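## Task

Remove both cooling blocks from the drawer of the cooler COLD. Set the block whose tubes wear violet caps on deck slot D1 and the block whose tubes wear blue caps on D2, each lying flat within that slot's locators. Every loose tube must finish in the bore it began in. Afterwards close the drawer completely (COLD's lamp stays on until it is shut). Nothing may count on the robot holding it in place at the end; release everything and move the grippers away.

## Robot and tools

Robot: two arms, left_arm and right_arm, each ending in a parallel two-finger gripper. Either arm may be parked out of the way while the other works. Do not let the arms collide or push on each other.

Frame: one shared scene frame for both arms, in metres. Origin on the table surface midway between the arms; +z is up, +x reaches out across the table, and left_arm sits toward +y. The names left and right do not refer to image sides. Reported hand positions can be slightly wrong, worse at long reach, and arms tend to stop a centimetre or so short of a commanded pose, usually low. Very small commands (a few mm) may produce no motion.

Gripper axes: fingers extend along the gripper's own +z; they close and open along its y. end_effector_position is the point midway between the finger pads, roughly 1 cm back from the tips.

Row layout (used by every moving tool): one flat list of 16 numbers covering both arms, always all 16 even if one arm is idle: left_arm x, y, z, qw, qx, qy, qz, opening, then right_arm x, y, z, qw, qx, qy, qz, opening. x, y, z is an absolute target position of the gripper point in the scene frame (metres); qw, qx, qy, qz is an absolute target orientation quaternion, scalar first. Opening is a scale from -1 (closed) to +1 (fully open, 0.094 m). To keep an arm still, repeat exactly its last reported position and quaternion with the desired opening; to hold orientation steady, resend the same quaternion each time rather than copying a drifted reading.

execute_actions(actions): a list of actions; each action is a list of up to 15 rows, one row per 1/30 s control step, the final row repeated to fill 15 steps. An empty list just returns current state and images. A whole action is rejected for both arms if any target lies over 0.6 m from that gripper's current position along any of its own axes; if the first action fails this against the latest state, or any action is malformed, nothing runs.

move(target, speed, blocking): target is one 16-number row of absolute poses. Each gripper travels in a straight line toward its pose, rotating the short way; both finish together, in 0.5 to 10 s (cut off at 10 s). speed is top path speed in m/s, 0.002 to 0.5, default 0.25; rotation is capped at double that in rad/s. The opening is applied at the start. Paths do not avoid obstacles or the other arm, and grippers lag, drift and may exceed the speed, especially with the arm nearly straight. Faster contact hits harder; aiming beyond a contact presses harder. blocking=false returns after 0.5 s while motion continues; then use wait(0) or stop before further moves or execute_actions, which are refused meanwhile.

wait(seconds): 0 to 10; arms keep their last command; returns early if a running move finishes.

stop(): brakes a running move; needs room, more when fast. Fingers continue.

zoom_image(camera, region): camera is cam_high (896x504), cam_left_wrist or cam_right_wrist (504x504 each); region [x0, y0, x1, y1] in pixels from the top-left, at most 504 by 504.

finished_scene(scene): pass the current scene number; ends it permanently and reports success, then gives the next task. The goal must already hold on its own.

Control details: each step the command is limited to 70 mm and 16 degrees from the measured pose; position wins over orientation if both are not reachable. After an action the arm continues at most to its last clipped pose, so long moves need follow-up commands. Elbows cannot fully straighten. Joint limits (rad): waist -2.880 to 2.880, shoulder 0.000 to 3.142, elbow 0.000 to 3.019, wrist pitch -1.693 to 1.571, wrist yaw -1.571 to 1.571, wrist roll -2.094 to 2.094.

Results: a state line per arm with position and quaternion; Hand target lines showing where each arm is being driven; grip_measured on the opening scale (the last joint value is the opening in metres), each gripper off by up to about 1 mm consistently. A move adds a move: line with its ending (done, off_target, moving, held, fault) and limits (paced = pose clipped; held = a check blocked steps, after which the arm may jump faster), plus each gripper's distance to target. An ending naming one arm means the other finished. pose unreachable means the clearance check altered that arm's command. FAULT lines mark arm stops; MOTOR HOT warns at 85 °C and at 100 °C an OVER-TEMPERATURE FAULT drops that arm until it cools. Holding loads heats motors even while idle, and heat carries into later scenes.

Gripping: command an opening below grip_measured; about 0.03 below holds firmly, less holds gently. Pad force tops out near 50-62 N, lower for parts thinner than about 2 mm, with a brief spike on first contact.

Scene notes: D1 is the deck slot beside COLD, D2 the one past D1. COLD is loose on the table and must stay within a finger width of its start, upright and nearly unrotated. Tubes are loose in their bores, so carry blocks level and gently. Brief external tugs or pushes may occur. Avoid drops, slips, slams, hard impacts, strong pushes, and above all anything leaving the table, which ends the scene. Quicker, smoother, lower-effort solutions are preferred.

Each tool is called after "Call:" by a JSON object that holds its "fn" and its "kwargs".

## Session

Call:
{"fn": "execute_actions", "kwargs": {"actions": []}}

Scene clock: 0.00 s.
left_arm: end_effector_position=(+0.5297, +0.4055, +0.4948) grip_measured=+1.000 end_effector_quat_wxyz=(+0.709, -0.069, +0.699, +0.068) | right_arm: end_effector_position=(+0.2250, +0.2221, +0.4029) grip_measured=+1.000 end_effector_quat_wxyz=(+0.676, -0.565, +0.307, +0.359)
Joint positions: left_arm=[-0.002  1.043  1.042  0.016 -0.002 -0.002  0.094] | right_arm=[ 1.204  1.407  0.985  0.621 -0.505 -0.488  0.094]
Joint velocities: left_arm=[-0.015 -0.015 -0.002 -0.007  0.037  0.066  0.   ] | right_arm=[-0.024 -0.005  0.007  0.007 -0.037 -0.007  0.   ]
Motor temperatures (°C, as the motors report them): left_arm=[26 26 45 26 27 24] | right_arm=[24 30 32 24 29 25]
Hand target (left_arm): +0.528, +0.405, +0.520; +0.724, -0.068, +0.683, +0.070
Hand target (right_arm): +0.226, +0.224, +0.420; +0.686, -0.559, +0.297, +0.359

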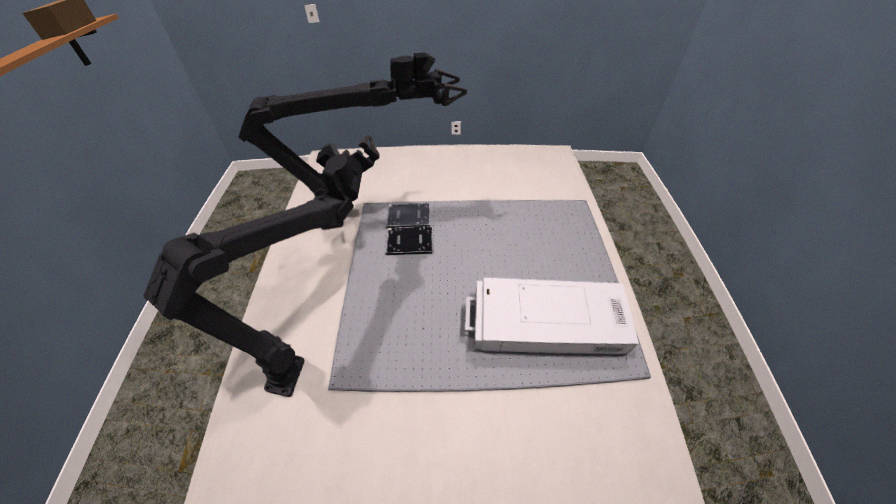

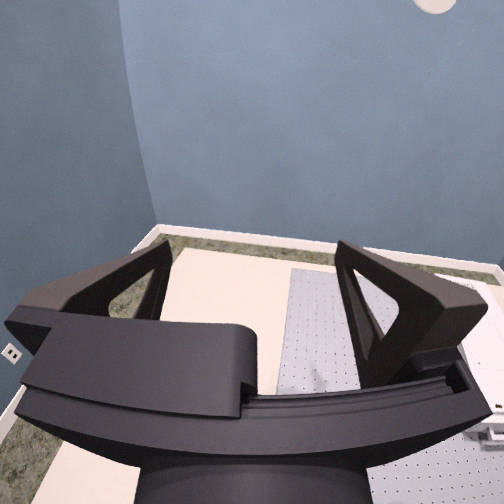

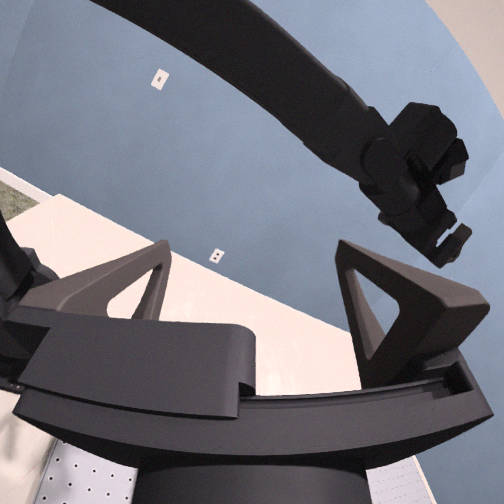

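Call:
{"fn": "zoom_image", "kwargs": {"camera": "cam_high", "region": [360,190,660,370]}}

Call:
{"fn": "move", "kwargs": {"target": [0.53,0.405,0.52,0.724,-0.068,0.683,0.07,1,0.4,-0.1,0.3,0.3,-0.3,0.9,0,-0.3]}}

Call:
{"fn": "move", "kwargs": {"target": [0.3,0.45,0.3,0.5,0,0.866,0,1,0.55,-0.17,0.10,0.123,-0.696,0.696,-0.123,-0.3]}}

Region (360, 190, 660, 370) of cam_high's 896x504 image, scaled by 1.680, with more detail than that image has; it fills the top 302 rows of this view, and the rest is white.

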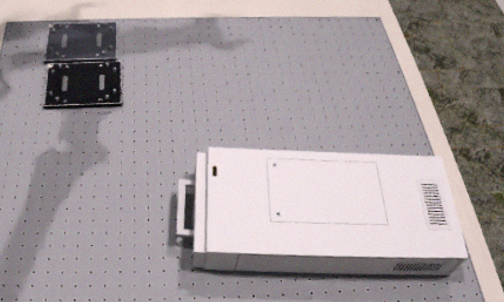

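Scene clock: 8.83 s.
left_arm: end_effector_position=(+0.5297, +0.4055, +0.4948) grip_measured=+1.000 end_effector_quat_wxyz=(+0.709, -0.069, +0.699, +0.068) | right_arm: end_effector_position=(+0.3840, -0.1038, +0.2764) grip_measured=-0.298 end_effector_quat_wxyz=(+0.297, -0.305, +0.905, -0.005)
Joint positions: left_arm=[-0.002  1.043  1.042  0.016 -0.002 -0.002  0.094] | right_arm=[ 0.762  1.161  1.095 -0.924  0.167 -0.093  0.033]
Joint velocities: left_arm=[-0.005 -0.015 -0.022 -0.002  0.007 -0.051  0.   ] | right_arm=[-0.024  0.005 -0.012  0.007  0.051 -0.051 -0.   ]
Motor temperatures (°C, as the motors report them): left_arm=[26 26 49 26 27 24] | right_arm=[24 31 36 24 29 25]
Hand target (left_arm): +0.529, +0.405, +0.520; +0.724, -0.068, +0.683, +0.070
Hand target (right_arm): +0.395, -0.102, +0.299; +0.310, -0.292, +0.905, -0.002
Off the commanded pose (left_arm): 0.025 m, 2 deg.
Off the commanded pose (right_arm): 0.029 m, 1 deg.
move: off_target (left_arm, right_arm)

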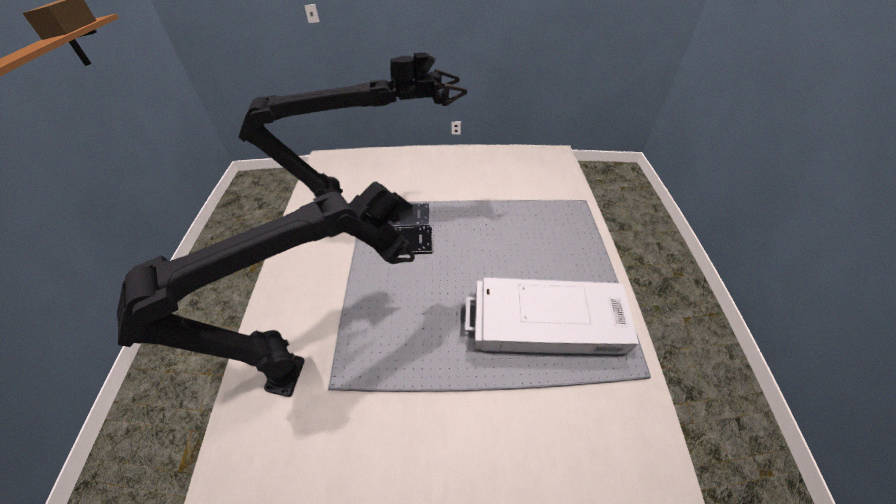

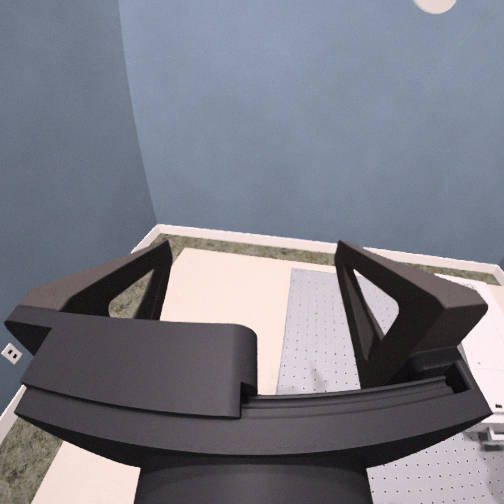

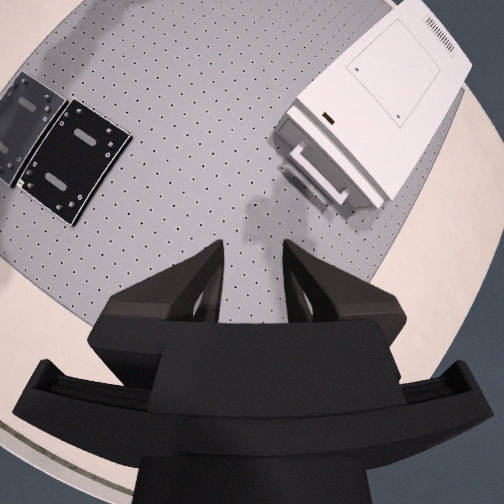

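Scene clock: 11.43 s.
left_arm: end_effector_position=(+0.3060, +0.4537, +0.2967) grip_measured=+1.000 end_effector_quat_wxyz=(+0.498, -0.001, +0.867, +0.006) | right_arm: end_effector_position=(+0.5293, -0.1721, +0.0847) grip_measured=-0.298 end_effector_quat_wxyz=(-0.100, +0.699, -0.699, +0.114)
Joint positions: left_arm=[ 0.626  0.648  0.695 -0.748  0.673  0.496  0.094] | right_arm=[ 0.492  1.724  1.248 -0.814  0.119 -1.252  0.033]
Joint velocities: left_arm=[-0.015 -0.015 -0.007 -0.007 -0.037  0.051  0.   ] | right_arm=[-0.015 -0.015 -0.002  0.002 -0.007  0.007 -0.   ]
Motor temperatures (°C, as the motors report them): left_arm=[26 26 49 26 27 24] | right_arm=[24 31 37 24 29 25]
Hand target (left_arm): +0.303, +0.452, +0.297; +0.496, +0.003, +0.868, +0.007
Hand target (right_arm): +0.552, -0.171, +0.101; -0.123, +0.695, -0.697, +0.128
Off the commanded pose (left_arm): 0.008 m, 1 deg.
Off the commanded pose (right_arm): 0.026 m, 3 deg.
move: off_target (right_arm)

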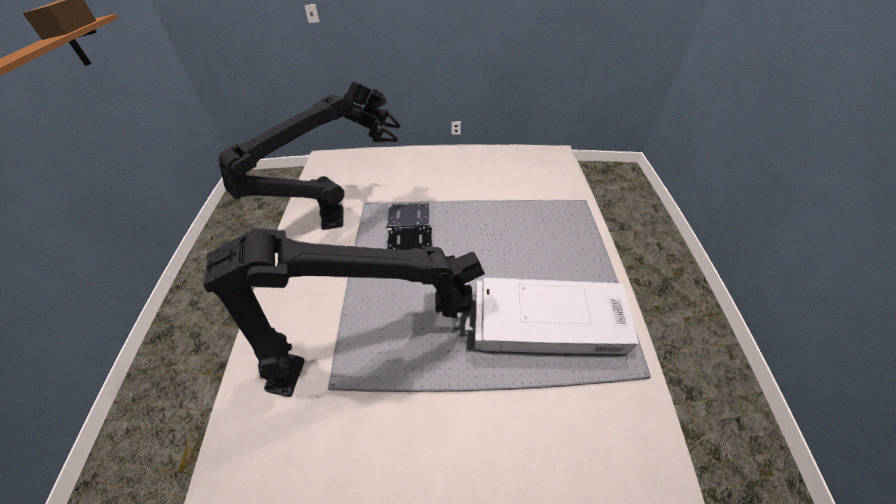

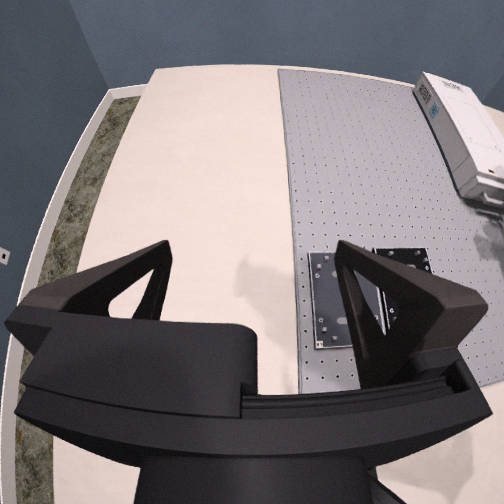

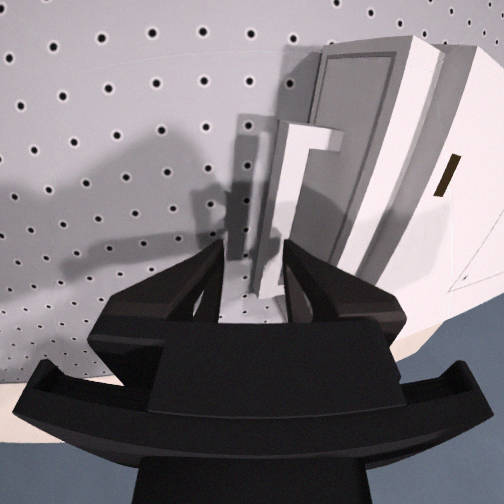

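Call:
{"fn": "move", "kwargs": {"target": [0.3,0.45,0.3,0.5,0,0.866,0,1,0.56,-0.155,0.085,0.116,-0.659,0.732,-0.13,-0.3], "speed": 0.05}}

Call:
{"fn": "move", "kwargs": {"target": [0.3,0.45,0.3,0.5,0,0.866,0,1,0.558,-0.155,0.038,0.116,-0.659,0.732,-0.13,-0.3], "speed": 0.04}}

Scene clock: 18.17 s.
left_arm: end_effector_position=(+0.3034, +0.4508, +0.2976) grip_measured=+1.000 end_effector_quat_wxyz=(+0.500, -0.000, +0.866, -0.002) | right_arm: end_effector_position=(+0.5399, -0.1703, +0.0749) grip_measured=-0.298 end_effector_quat_wxyz=(-0.094, +0.662, -0.733, +0.121)
Joint positions: left_arm=[ 0.635  0.642  0.695 -0.763  0.695  0.499  0.094] | right_arm=[ 0.498  1.767  1.28  -0.814  0.151 -1.147  0.033]
Joint velocities: left_arm=[-0.005  0.015 -0.012  0.022 -0.007  0.007  0.   ] | right_arm=[-0.005 -0.005  0.002  0.022 -0.066 -0.037  0.001]
Motor temperatures (°C, as the motors report them): left_arm=[26 26 49 26 27 24] | right_arm=[24 32 38 24 29 24]
Hand target (left_arm): +0.300, +0.450, +0.300; +0.500, -0.000, +0.866, +0.000
Hand target (right_arm): +0.559, -0.155, +0.086; +0.117, -0.659, +0.732, -0.129
Off the commanded pose (left_arm): 0.004 m, 0 deg.
Off the commanded pose (right_arm): 0.027 m, 3 deg.
move: off_target (right_arm)

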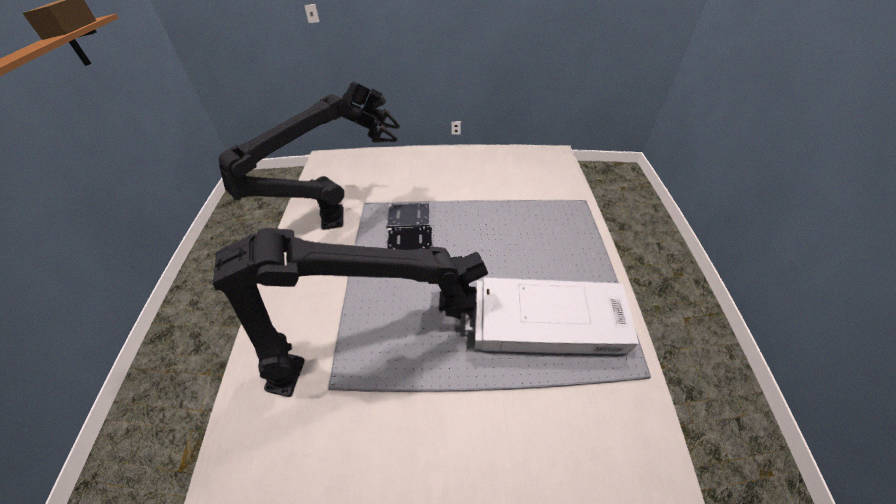

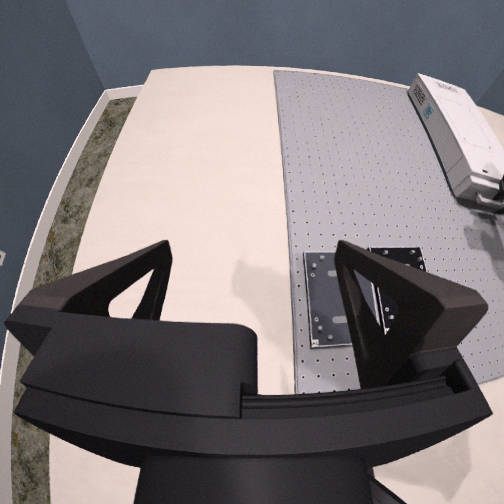

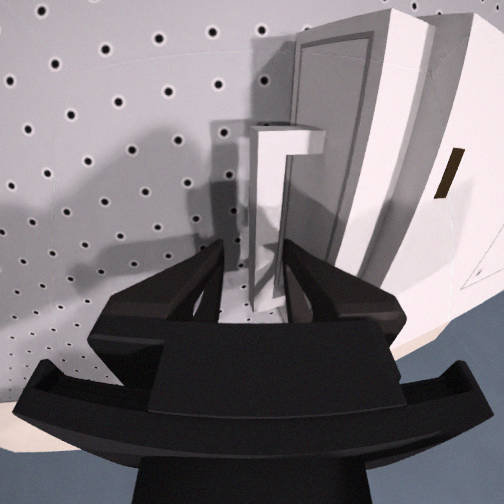

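Scene clock: 19.57 s.
left_arm: end_effector_position=(+0.3034, +0.4507, +0.2976) grip_measured=+1.000 end_effector_quat_wxyz=(+0.500, -0.000, +0.866, -0.002) | right_arm: end_effector_position=(+0.5510, -0.1624, +0.0443) grip_measured=-0.299 end_effector_quat_wxyz=(-0.105, +0.661, -0.732, +0.125)
Joint positions: left_arm=[ 0.635  0.642  0.695 -0.763  0.695  0.499  0.094] | right_arm=[ 0.505  1.826  1.269 -0.721  0.151 -1.142  0.033]
Joint velocities: left_arm=[-0.015 -0.005 -0.002  0.007  0.007 -0.066  0.   ] | right_arm=[-0.015  0.005 -0.017 -0.012  0.066 -0.022 -0.   ]
Motor temperatures (°C, as the motors report them): left_arm=[26 26 49 26 27 24] | right_arm=[24 32 38 24 29 24]
Hand target (left_arm): +0.300, +0.450, +0.300; +0.500, +0.000, +0.866, -0.000
Hand target (right_arm): +0.558, -0.155, +0.038; +0.116, -0.659, +0.732, -0.129
Off the commanded pose (left_arm): 0.004 m, 0 deg.
Off the commanded pose (right_arm): 0.012 m, 1 deg.
move: off_target (right_arm)

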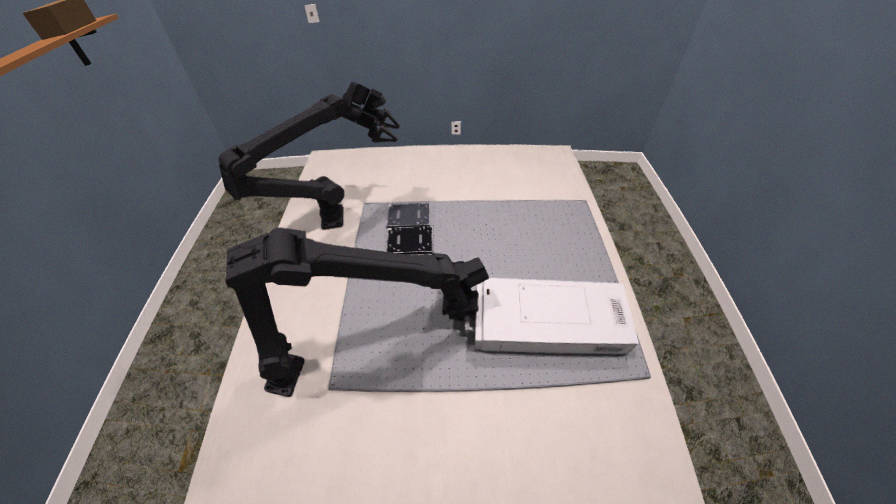

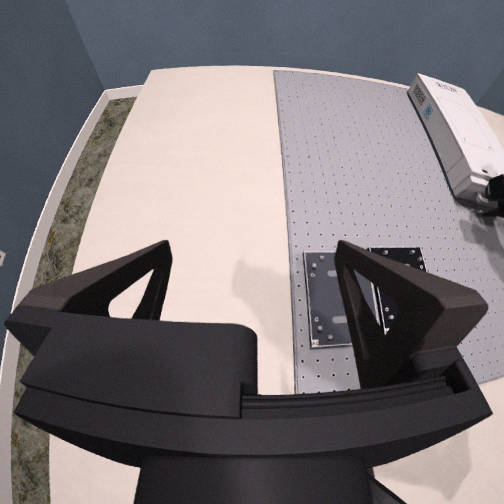

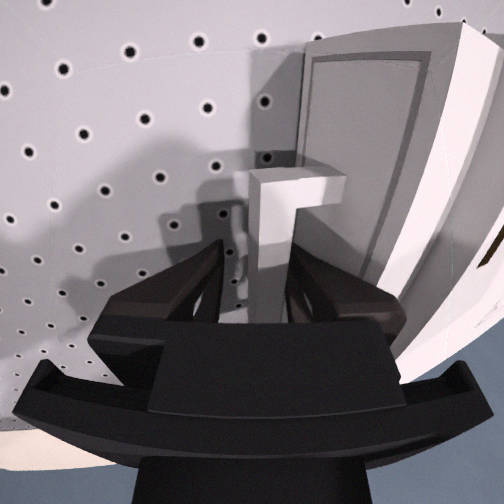

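Call:
{"fn": "move", "kwargs": {"target": [0.3,0.45,0.3,0.5,0,0.866,0,1,0.268,-0.137,0.048,0.116,-0.659,0.732,-0.13,-0.3], "speed": 0.05}}

Scene clock: 31.27 s.
left_arm: end_effector_position=(+0.3034, +0.4507, +0.2976) grip_measured=+1.000 end_effector_quat_wxyz=(+0.500, -0.000, +0.866, -0.002) | right_arm: end_effector_position=(+0.2702, -0.1330, +0.0469) grip_measured=-0.299 end_effector_quat_wxyz=(-0.123, +0.658, -0.732, +0.128)
Joint positions: left_arm=[ 0.635  0.642  0.695 -0.763  0.695  0.499  0.094] | right_arm=[ 0.932  1.271  0.617 -0.676  0.265 -0.72   0.033]
Joint velocities: left_arm=[-0.015 -0.005 -0.012 -0.027 -0.037 -0.081  0.   ] | right_arm=[ 0.005 -0.015 -0.012 -0.032  0.022 -0.007 -0.001]
Motor temperatures (°C, as the motors report them): left_arm=[26 26 50 26 27 24] | right_arm=[24 32 37 24 29 24]
Hand target (left_arm): +0.300, +0.450, +0.300; +0.500, -0.000, +0.866, +0.000
Hand target (right_arm): +0.267, -0.131, +0.045; +0.116, -0.659, +0.733, -0.126
Off the commanded pose (left_arm): 0.004 m, 0 deg.
Off the commanded pose (right_arm): 0.005 m, 1 deg.
move: done

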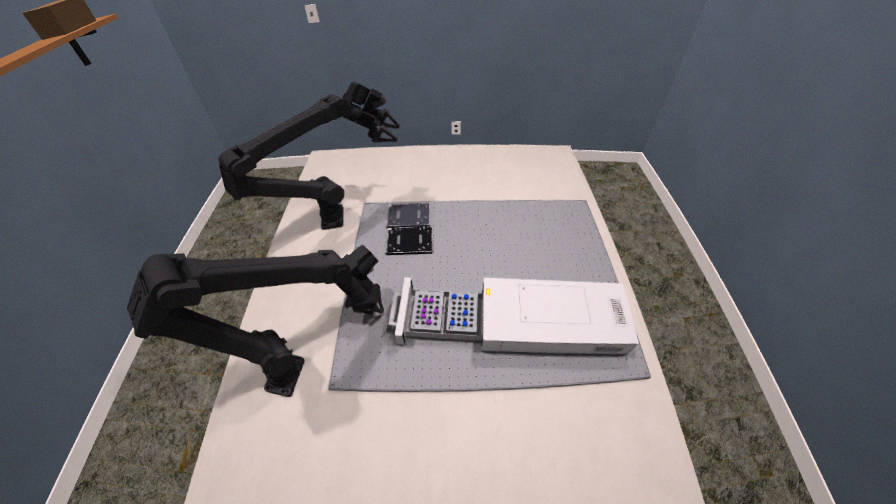

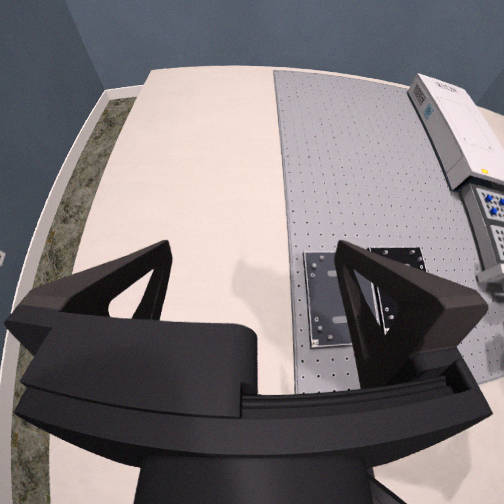

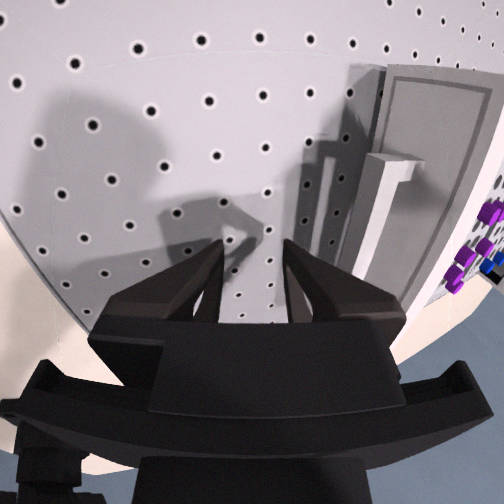

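Call:
{"fn": "move", "kwargs": {"target": [0.3,0.45,0.3,0.5,0,0.866,0,1,0.27,-0.14,0.17,0,-0.669,0.743,0,1]}}

Call:
{"fn": "move", "kwargs": {"target": [0.3,0.45,0.3,0.5,0,0.866,0,1,0.525,-0.155,0.16,0,-0.669,0.743,0,1]}}

Scene clock: 37.13 s.
left_arm: end_effector_position=(+0.3034, +0.4507, +0.2976) grip_measured=+1.000 end_effector_quat_wxyz=(+0.500, -0.000, +0.866, -0.002) | right_arm: end_effector_position=(+0.2572, -0.1464, +0.1576) grip_measured=+1.000 end_effector_quat_wxyz=(+0.013, +0.668, -0.744, +0.004)
Joint positions: left_arm=[ 0.635  0.642  0.695 -0.763  0.695  0.499  0.094] | right_arm=[ 0.795  1.229  0.946 -1.312  0.01  -0.824  0.094]
Joint velocities: left_arm=[-0.005 -0.005  0.002 -0.027 -0.022 -0.051  0.   ] | right_arm=[ 0.005 -0.015 -0.002 -0.007  0.007 -0.022  0.   ]
Motor temperatures (°C, as the motors report them): left_arm=[26 26 50 26 27 24] | right_arm=[24 32 37 24 29 24]
Hand target (left_arm): +0.300, +0.450, +0.300; +0.500, -0.000, +0.866, +0.000
Hand target (right_arm): +0.267, -0.143, +0.171; -0.002, -0.668, +0.744, -0.004
Off the commanded pose (left_arm): 0.004 m, 0 deg.
Off the commanded pose (right_arm): 0.019 m, 2 deg.
move: off_target (right_arm)

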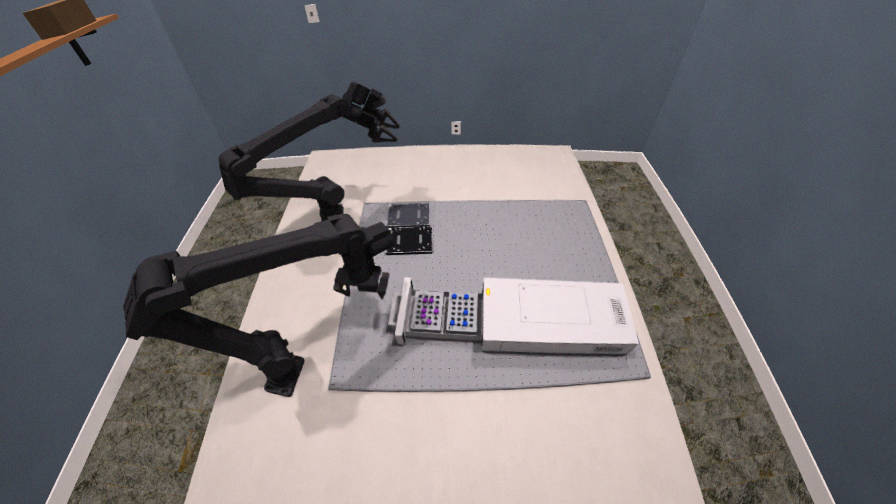

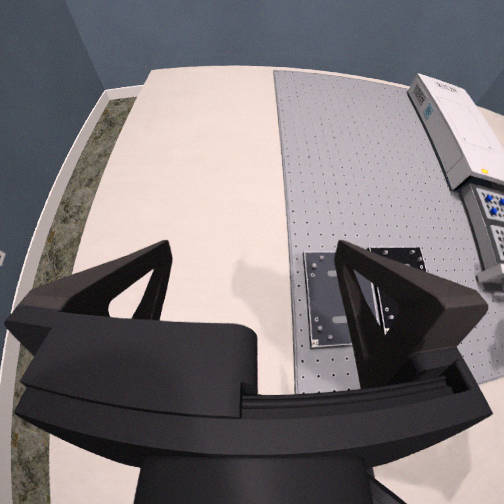

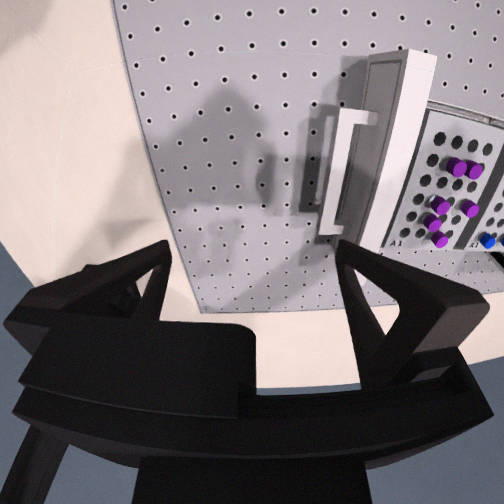

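Scene clock: 38.70 s.
left_arm: end_effector_position=(+0.3034, +0.4507, +0.2976) grip_measured=+1.000 end_effector_quat_wxyz=(+0.500, -0.000, +0.866, -0.002) | right_arm: end_effector_position=(+0.5119, -0.1604, +0.1497) grip_measured=+1.000 end_effector_quat_wxyz=(+0.012, +0.667, -0.745, -0.001)
Joint positions: left_arm=[ 0.635  0.642  0.695 -0.763  0.695  0.499  0.094] | right_arm=[ 0.488  1.804  1.572 -1.361  0.008 -1.128  0.094]
Joint velocities: left_arm=[-0.015 -0.005  0.007  0.002 -0.037 -0.037  0.   ] | right_arm=[ 0.005  0.015 -0.012 -0.002 -0.051 -0.051  0.   ]
Motor temperatures (°C, as the motors report them): left_arm=[26 26 50 26 27 24] | right_arm=[24 32 37 24 29 24]
Hand target (left_arm): +0.300, +0.450, +0.300; +0.500, -0.000, +0.866, +0.000
Hand target (right_arm): +0.524, -0.159, +0.163; +0.000, -0.669, +0.743, -0.003
Off the commanded pose (left_arm): 0.004 m, 0 deg.
Off the commanded pose (right_arm): 0.017 m, 1 deg.
move: off_target (right_arm)

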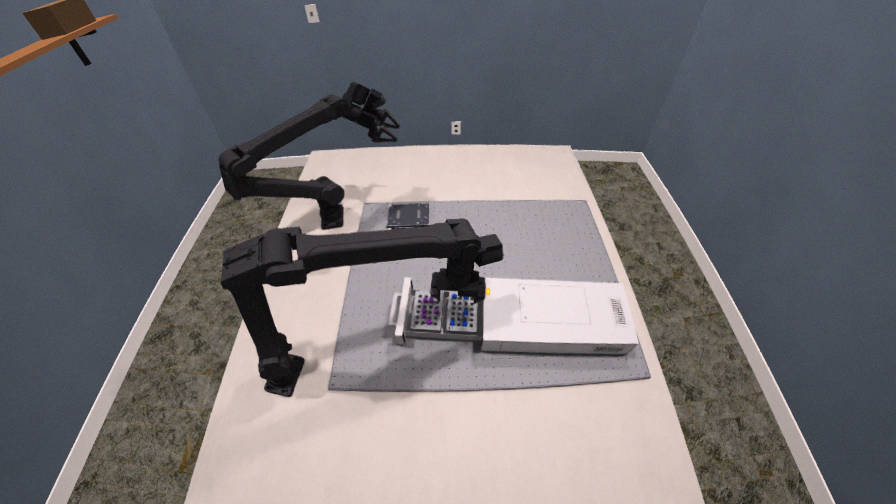

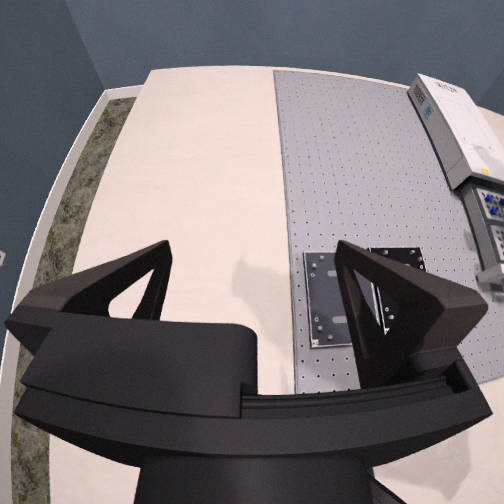

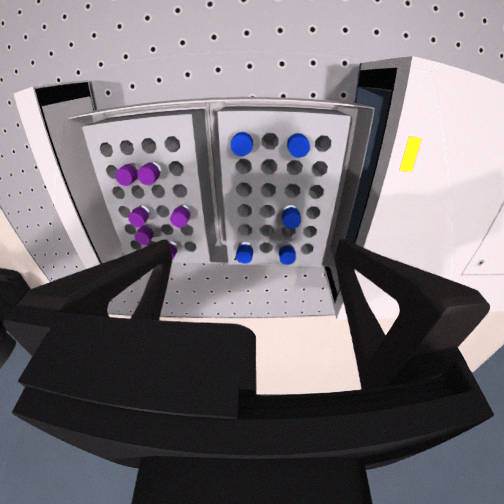

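Call:
{"fn": "move", "kwargs": {"target": [0.3,0.45,0.3,0.5,0,0.866,0,1,0.3,-0.14,0.15,0.116,-0.659,0.732,-0.13,-0.3]}}

Call:
{"fn": "move", "kwargs": {"target": [0.3,0.45,0.3,0.5,0,0.866,0,1,0.325,-0.135,0.078,0.116,-0.659,0.732,-0.13,-0.3], "speed": 0.08}}

Scene clock: 48.70 s.
left_arm: end_effector_position=(+0.3034, +0.4507, +0.2976) grip_measured=+1.000 end_effector_quat_wxyz=(+0.500, -0.000, +0.866, -0.002) | right_arm: end_effector_position=(+0.2965, -0.1403, +0.1451) grip_measured=-0.298 end_effector_quat_wxyz=(-0.106, +0.665, -0.729, +0.124)
Joint positions: left_arm=[ 0.635  0.642  0.695 -0.763  0.695  0.499  0.094] | right_arm=[ 0.851  1.174  0.838 -1.006  0.237 -0.81   0.033]
Joint velocities: left_arm=[ 0.005 -0.015  0.017  0.007 -0.066  0.022  0.   ] | right_arm=[-0.005  0.005  0.007 -0.007 -0.037 -0.007 -0.   ]
Motor temperatures (°C, as the motors report them): left_arm=[26 26 50 26 27 24] | right_arm=[24 33 39 24 29 24]
Hand target (left_arm): +0.300, +0.450, +0.300; +0.500, -0.000, +0.866, +0.000
Hand target (right_arm): +0.300, -0.136, +0.148; +0.118, -0.659, +0.732, -0.124
Off the commanded pose (left_arm): 0.004 m, 0 deg.
Off the commanded pose (right_arm): 0.006 m, 2 deg.
move: done

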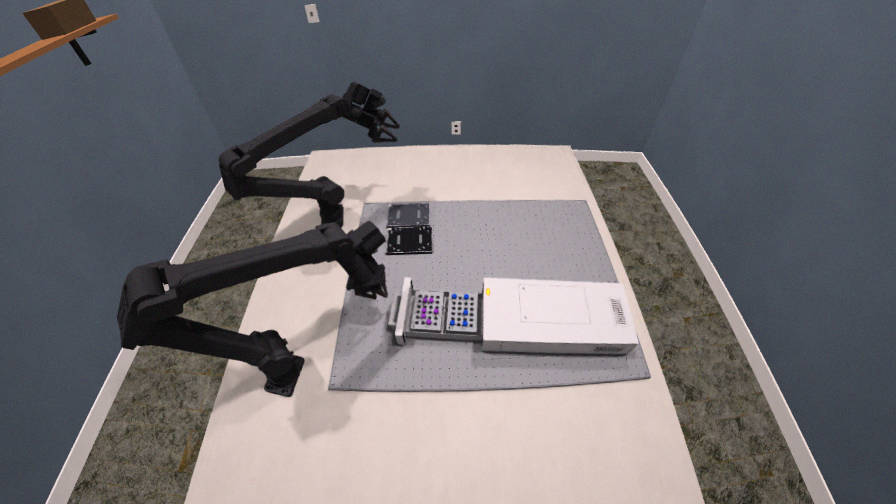

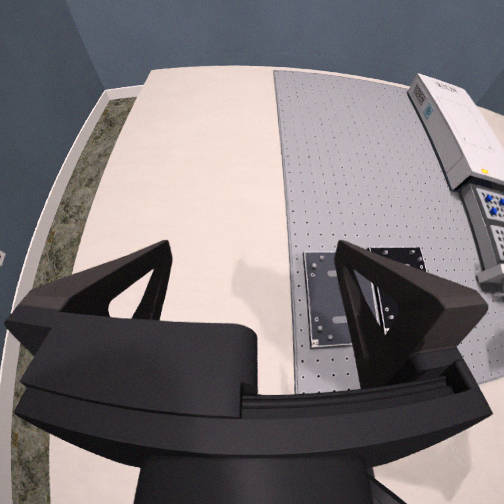

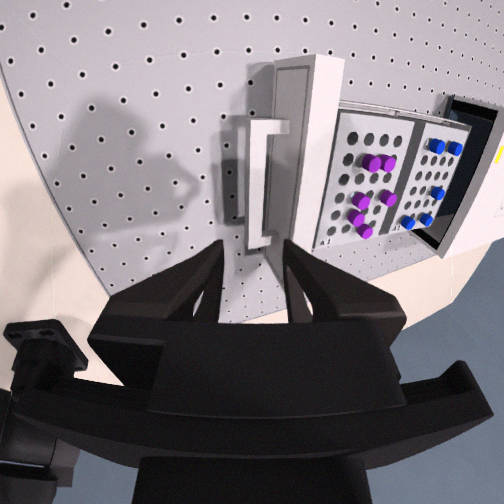

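Scene clock: 49.97 s.
left_arm: end_effector_position=(+0.3034, +0.4507, +0.2976) grip_measured=+1.000 end_effector_quat_wxyz=(+0.500, -0.000, +0.866, -0.002) | right_arm: end_effector_position=(+0.3210, -0.1314, +0.0802) grip_measured=-0.298 end_effector_quat_wxyz=(-0.114, +0.661, -0.731, +0.127)
Joint positions: left_arm=[ 0.635  0.642  0.695 -0.763  0.695  0.499  0.094] | right_arm=[ 0.829  1.321  0.769 -0.769  0.239 -0.827  0.033]
Joint velocities: left_arm=[-0.005  0.005 -0.007  0.012  0.022 -0.022  0.   ] | right_arm=[-0.005 -0.015 -0.002  0.002 -0.095  0.022 -0.001]
Motor temperatures (°C, as the motors report them): left_arm=[26 26 50 26 27 24] | right_arm=[24 33 39 24 29 24]
Hand target (left_arm): +0.300, +0.450, +0.300; +0.500, -0.000, +0.866, +0.000
Hand target (right_arm): +0.327, -0.134, +0.078; +0.116, -0.659, +0.732, -0.130
Off the commanded pose (left_arm): 0.004 m, 0 deg.
Off the commanded pose (right_arm): 0.006 m, 0 deg.
move: done

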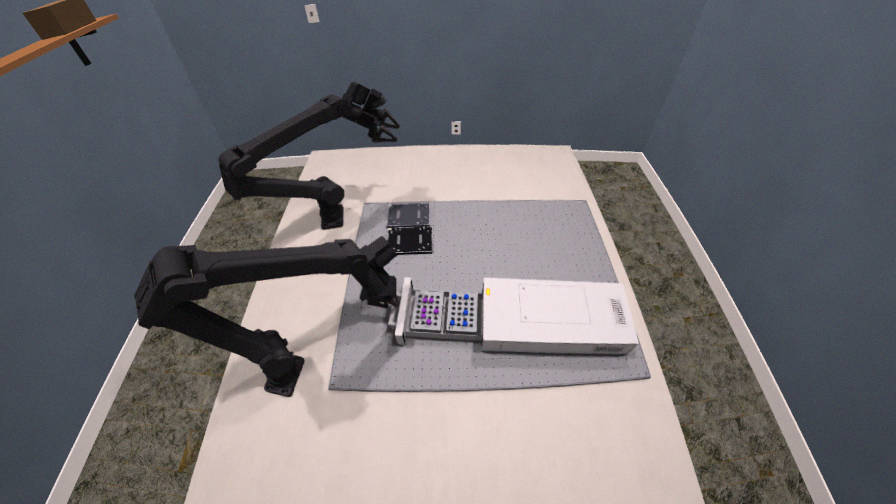

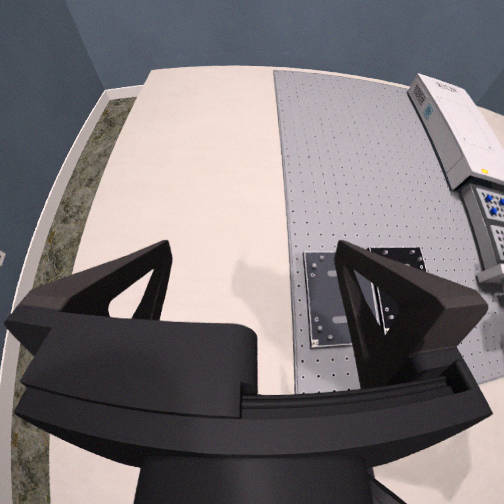

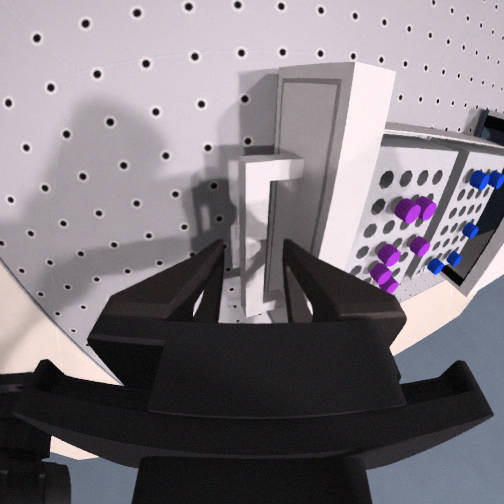

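Call:
{"fn": "move", "kwargs": {"target": [0.3,0.45,0.3,0.5,0,0.866,0,1,0.316,-0.135,0.036,0.116,-0.659,0.732,-0.13,-0.45], "speed": 0.04}}

Call:
{"fn": "move", "kwargs": {"target": [0.3,0.45,0.3,0.5,0,0.866,0,1,0.316,-0.135,0.04,0.116,-0.659,0.732,-0.13,-0.85]}}

Call:
{"fn": "move", "kwargs": {"target": [0.3,0.45,0.3,0.5,0,0.866,0,1,0.272,-0.131,0.04,0.116,-0.659,0.732,-0.13,-0.85], "speed": 0.03}}

Scene clock: 59.50 s.
left_arm: end_effector_position=(+0.3034, +0.4507, +0.2976) grip_measured=+1.000 end_effector_quat_wxyz=(+0.500, -0.000, +0.866, -0.002) | right_arm: end_effector_position=(+0.3248, -0.1312, +0.0513) grip_measured=-0.448 end_effector_quat_wxyz=(-0.133, +0.656, -0.731, +0.135)
Joint positions: left_arm=[ 0.635  0.642  0.695 -0.763  0.695  0.499  0.094] | right_arm=[ 0.829  1.365  0.707 -0.624  0.252 -0.827  0.026]
Joint velocities: left_arm=[-0.015  0.005 -0.002 -0.017  0.11  -0.022  0.   ] | right_arm=[-0.005 -0.005 -0.012 -0.002 -0.051 -0.037  0.001]
Motor temperatures (°C, as the motors report them): left_arm=[26 26 51 26 27 24] | right_arm=[24 32 38 24 28 24]
Hand target (left_arm): +0.300, +0.450, +0.300; +0.500, -0.000, +0.866, +0.000
Hand target (right_arm): +0.316, -0.135, +0.036; +0.116, -0.659, +0.732, -0.130
Off the commanded pose (left_arm): 0.004 m, 0 deg.
Off the commanded pose (right_arm): 0.018 m, 2 deg.
move: off_target (right_arm)

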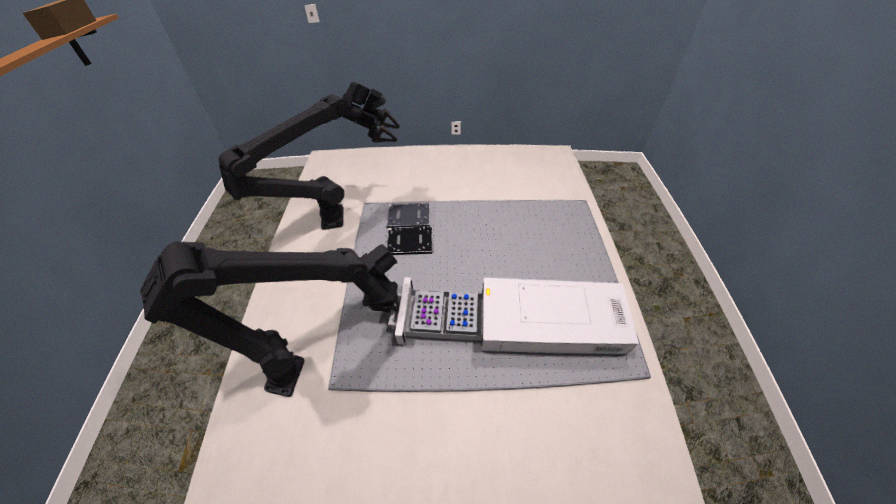

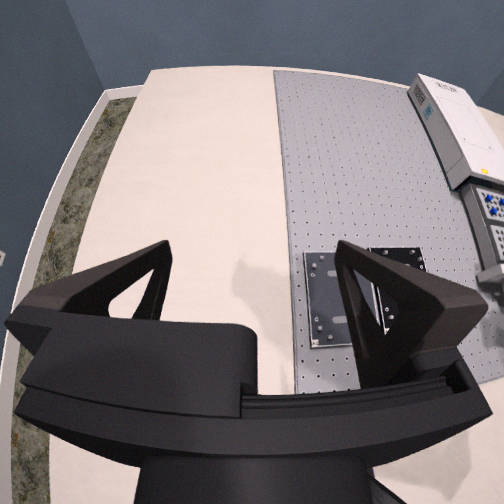

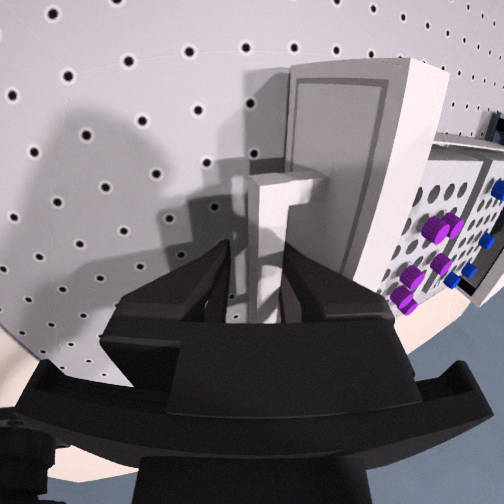

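Scene clock: 60.20 s.
left_arm: end_effector_position=(+0.3034, +0.4507, +0.2976) grip_measured=+1.000 end_effector_quat_wxyz=(+0.500, -0.000, +0.866, -0.002) | right_arm: end_effector_position=(+0.3294, -0.1315, +0.0536) grip_measured=-0.713 end_effector_quat_wxyz=(-0.138, +0.652, -0.732, +0.140)
Joint positions: left_arm=[ 0.635  0.642  0.695 -0.763  0.695  0.499  0.094] | right_arm=[ 0.824  1.365  0.711 -0.616  0.26  -0.826  0.014]
Joint velocities: left_arm=[ 0.005 -0.015 -0.022 -0.017 -0.051 -0.022  0.   ] | right_arm=[-0.005  0.005 -0.012 -0.017  0.081  0.066 -0.   ]
Motor temperatures (°C, as the motors report them): left_arm=[26 26 51 26 27 24] | right_arm=[24 32 38 24 28 24]
Hand target (left_arm): +0.300, +0.450, +0.300; +0.500, -0.000, +0.866, +0.000
Hand target (right_arm): +0.316, -0.135, +0.040; +0.116, -0.659, +0.732, -0.130
Off the commanded pose (left_arm): 0.004 m, 0 deg.
Off the commanded pose (right_arm): 0.019 m, 3 deg.
move: off_target (right_arm)

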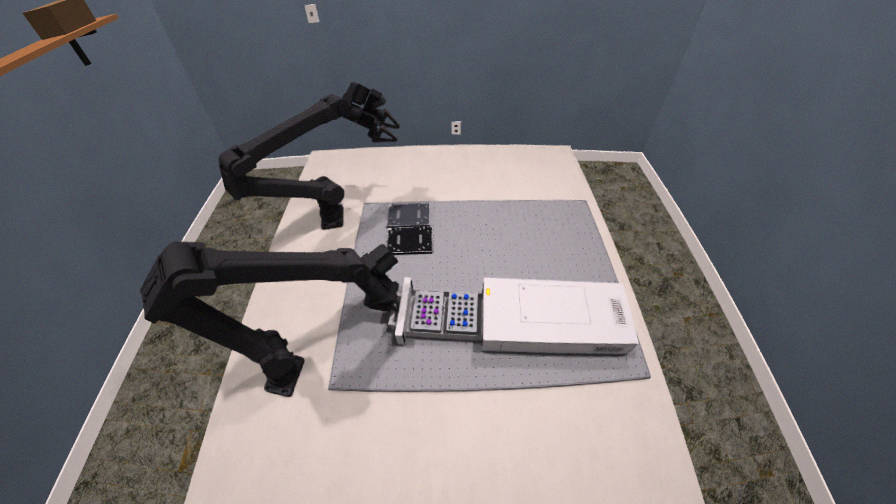

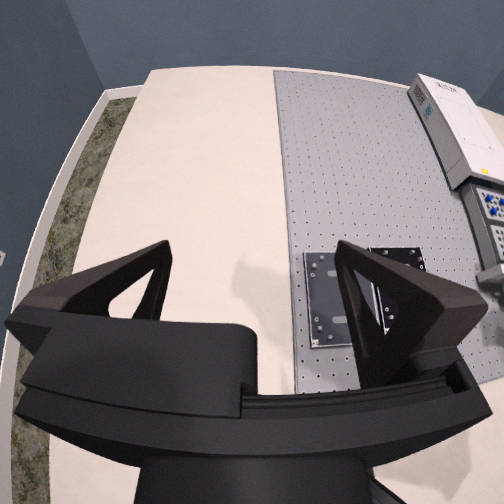

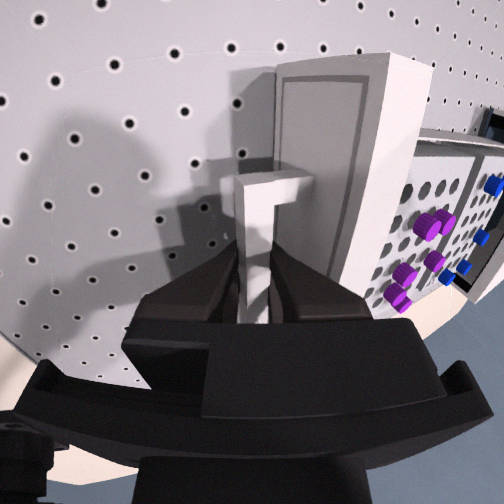

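Scene clock: 62.40 s.
left_arm: end_effector_position=(+0.3034, +0.4507, +0.2976) grip_measured=+1.000 end_effector_quat_wxyz=(+0.500, -0.000, +0.866, -0.002) | right_arm: end_effector_position=(+0.3274, -0.1322, +0.0527) grip_measured=-0.708 end_effector_quat_wxyz=(-0.147, +0.643, -0.736, +0.155)
Joint positions: left_arm=[ 0.635  0.642  0.695 -0.763  0.695  0.499  0.094] | right_arm=[ 0.843  1.358  0.693 -0.591  0.299 -0.796  0.014]
Joint velocities: left_arm=[-0.015 -0.005 -0.007 -0.017 -0.007 -0.022  0.   ] | right_arm=[-0.005 -0.005 -0.017 -0.007  0.037 -0.037 -0.   ]
Motor temperatures (°C, as the motors report them): left_arm=[26 26 51 26 27 24] | right_arm=[24 32 37 24 29 24]
Hand target (left_arm): +0.300, +0.450, +0.300; +0.500, -0.000, +0.866, +0.000
Hand target (right_arm): +0.278, -0.133, +0.037; +0.115, -0.659, +0.732, -0.132
Off the commanded pose (left_arm): 0.004 m, 0 deg.
Off the commanded pose (right_arm): 0.057 m, 5 deg.
move: off_target (right_arm)

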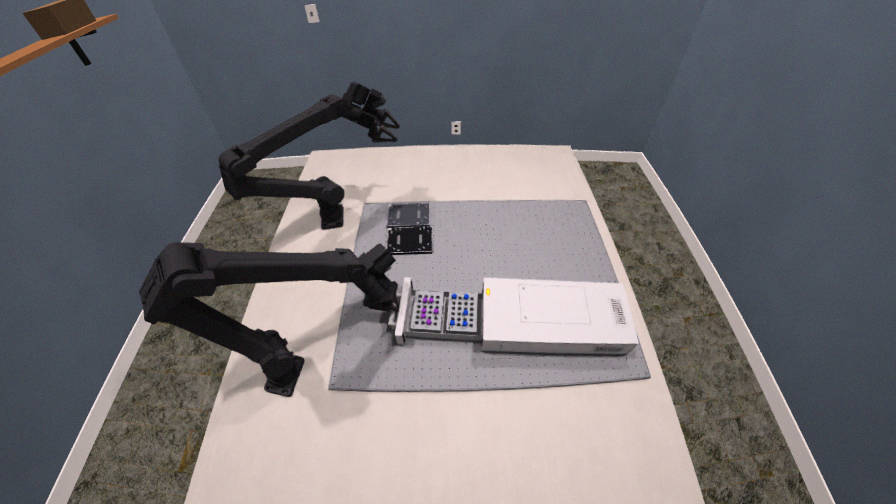

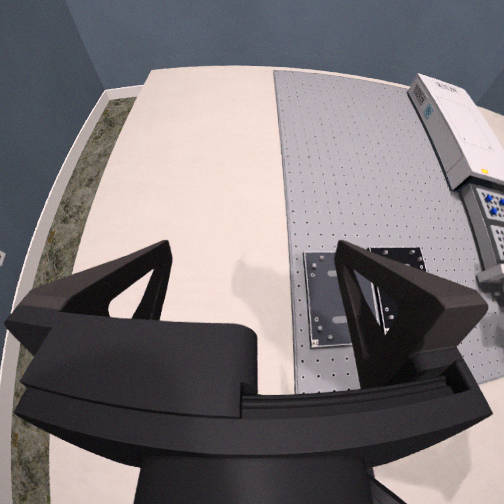

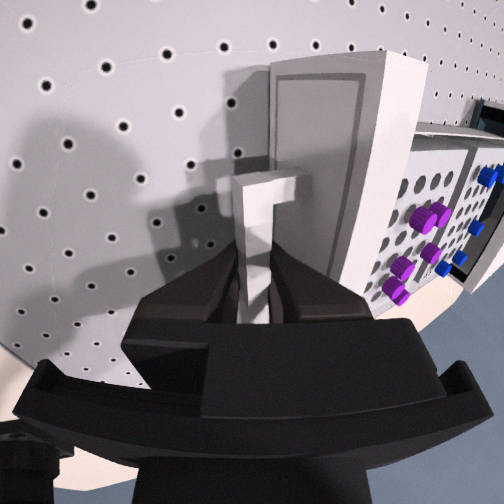

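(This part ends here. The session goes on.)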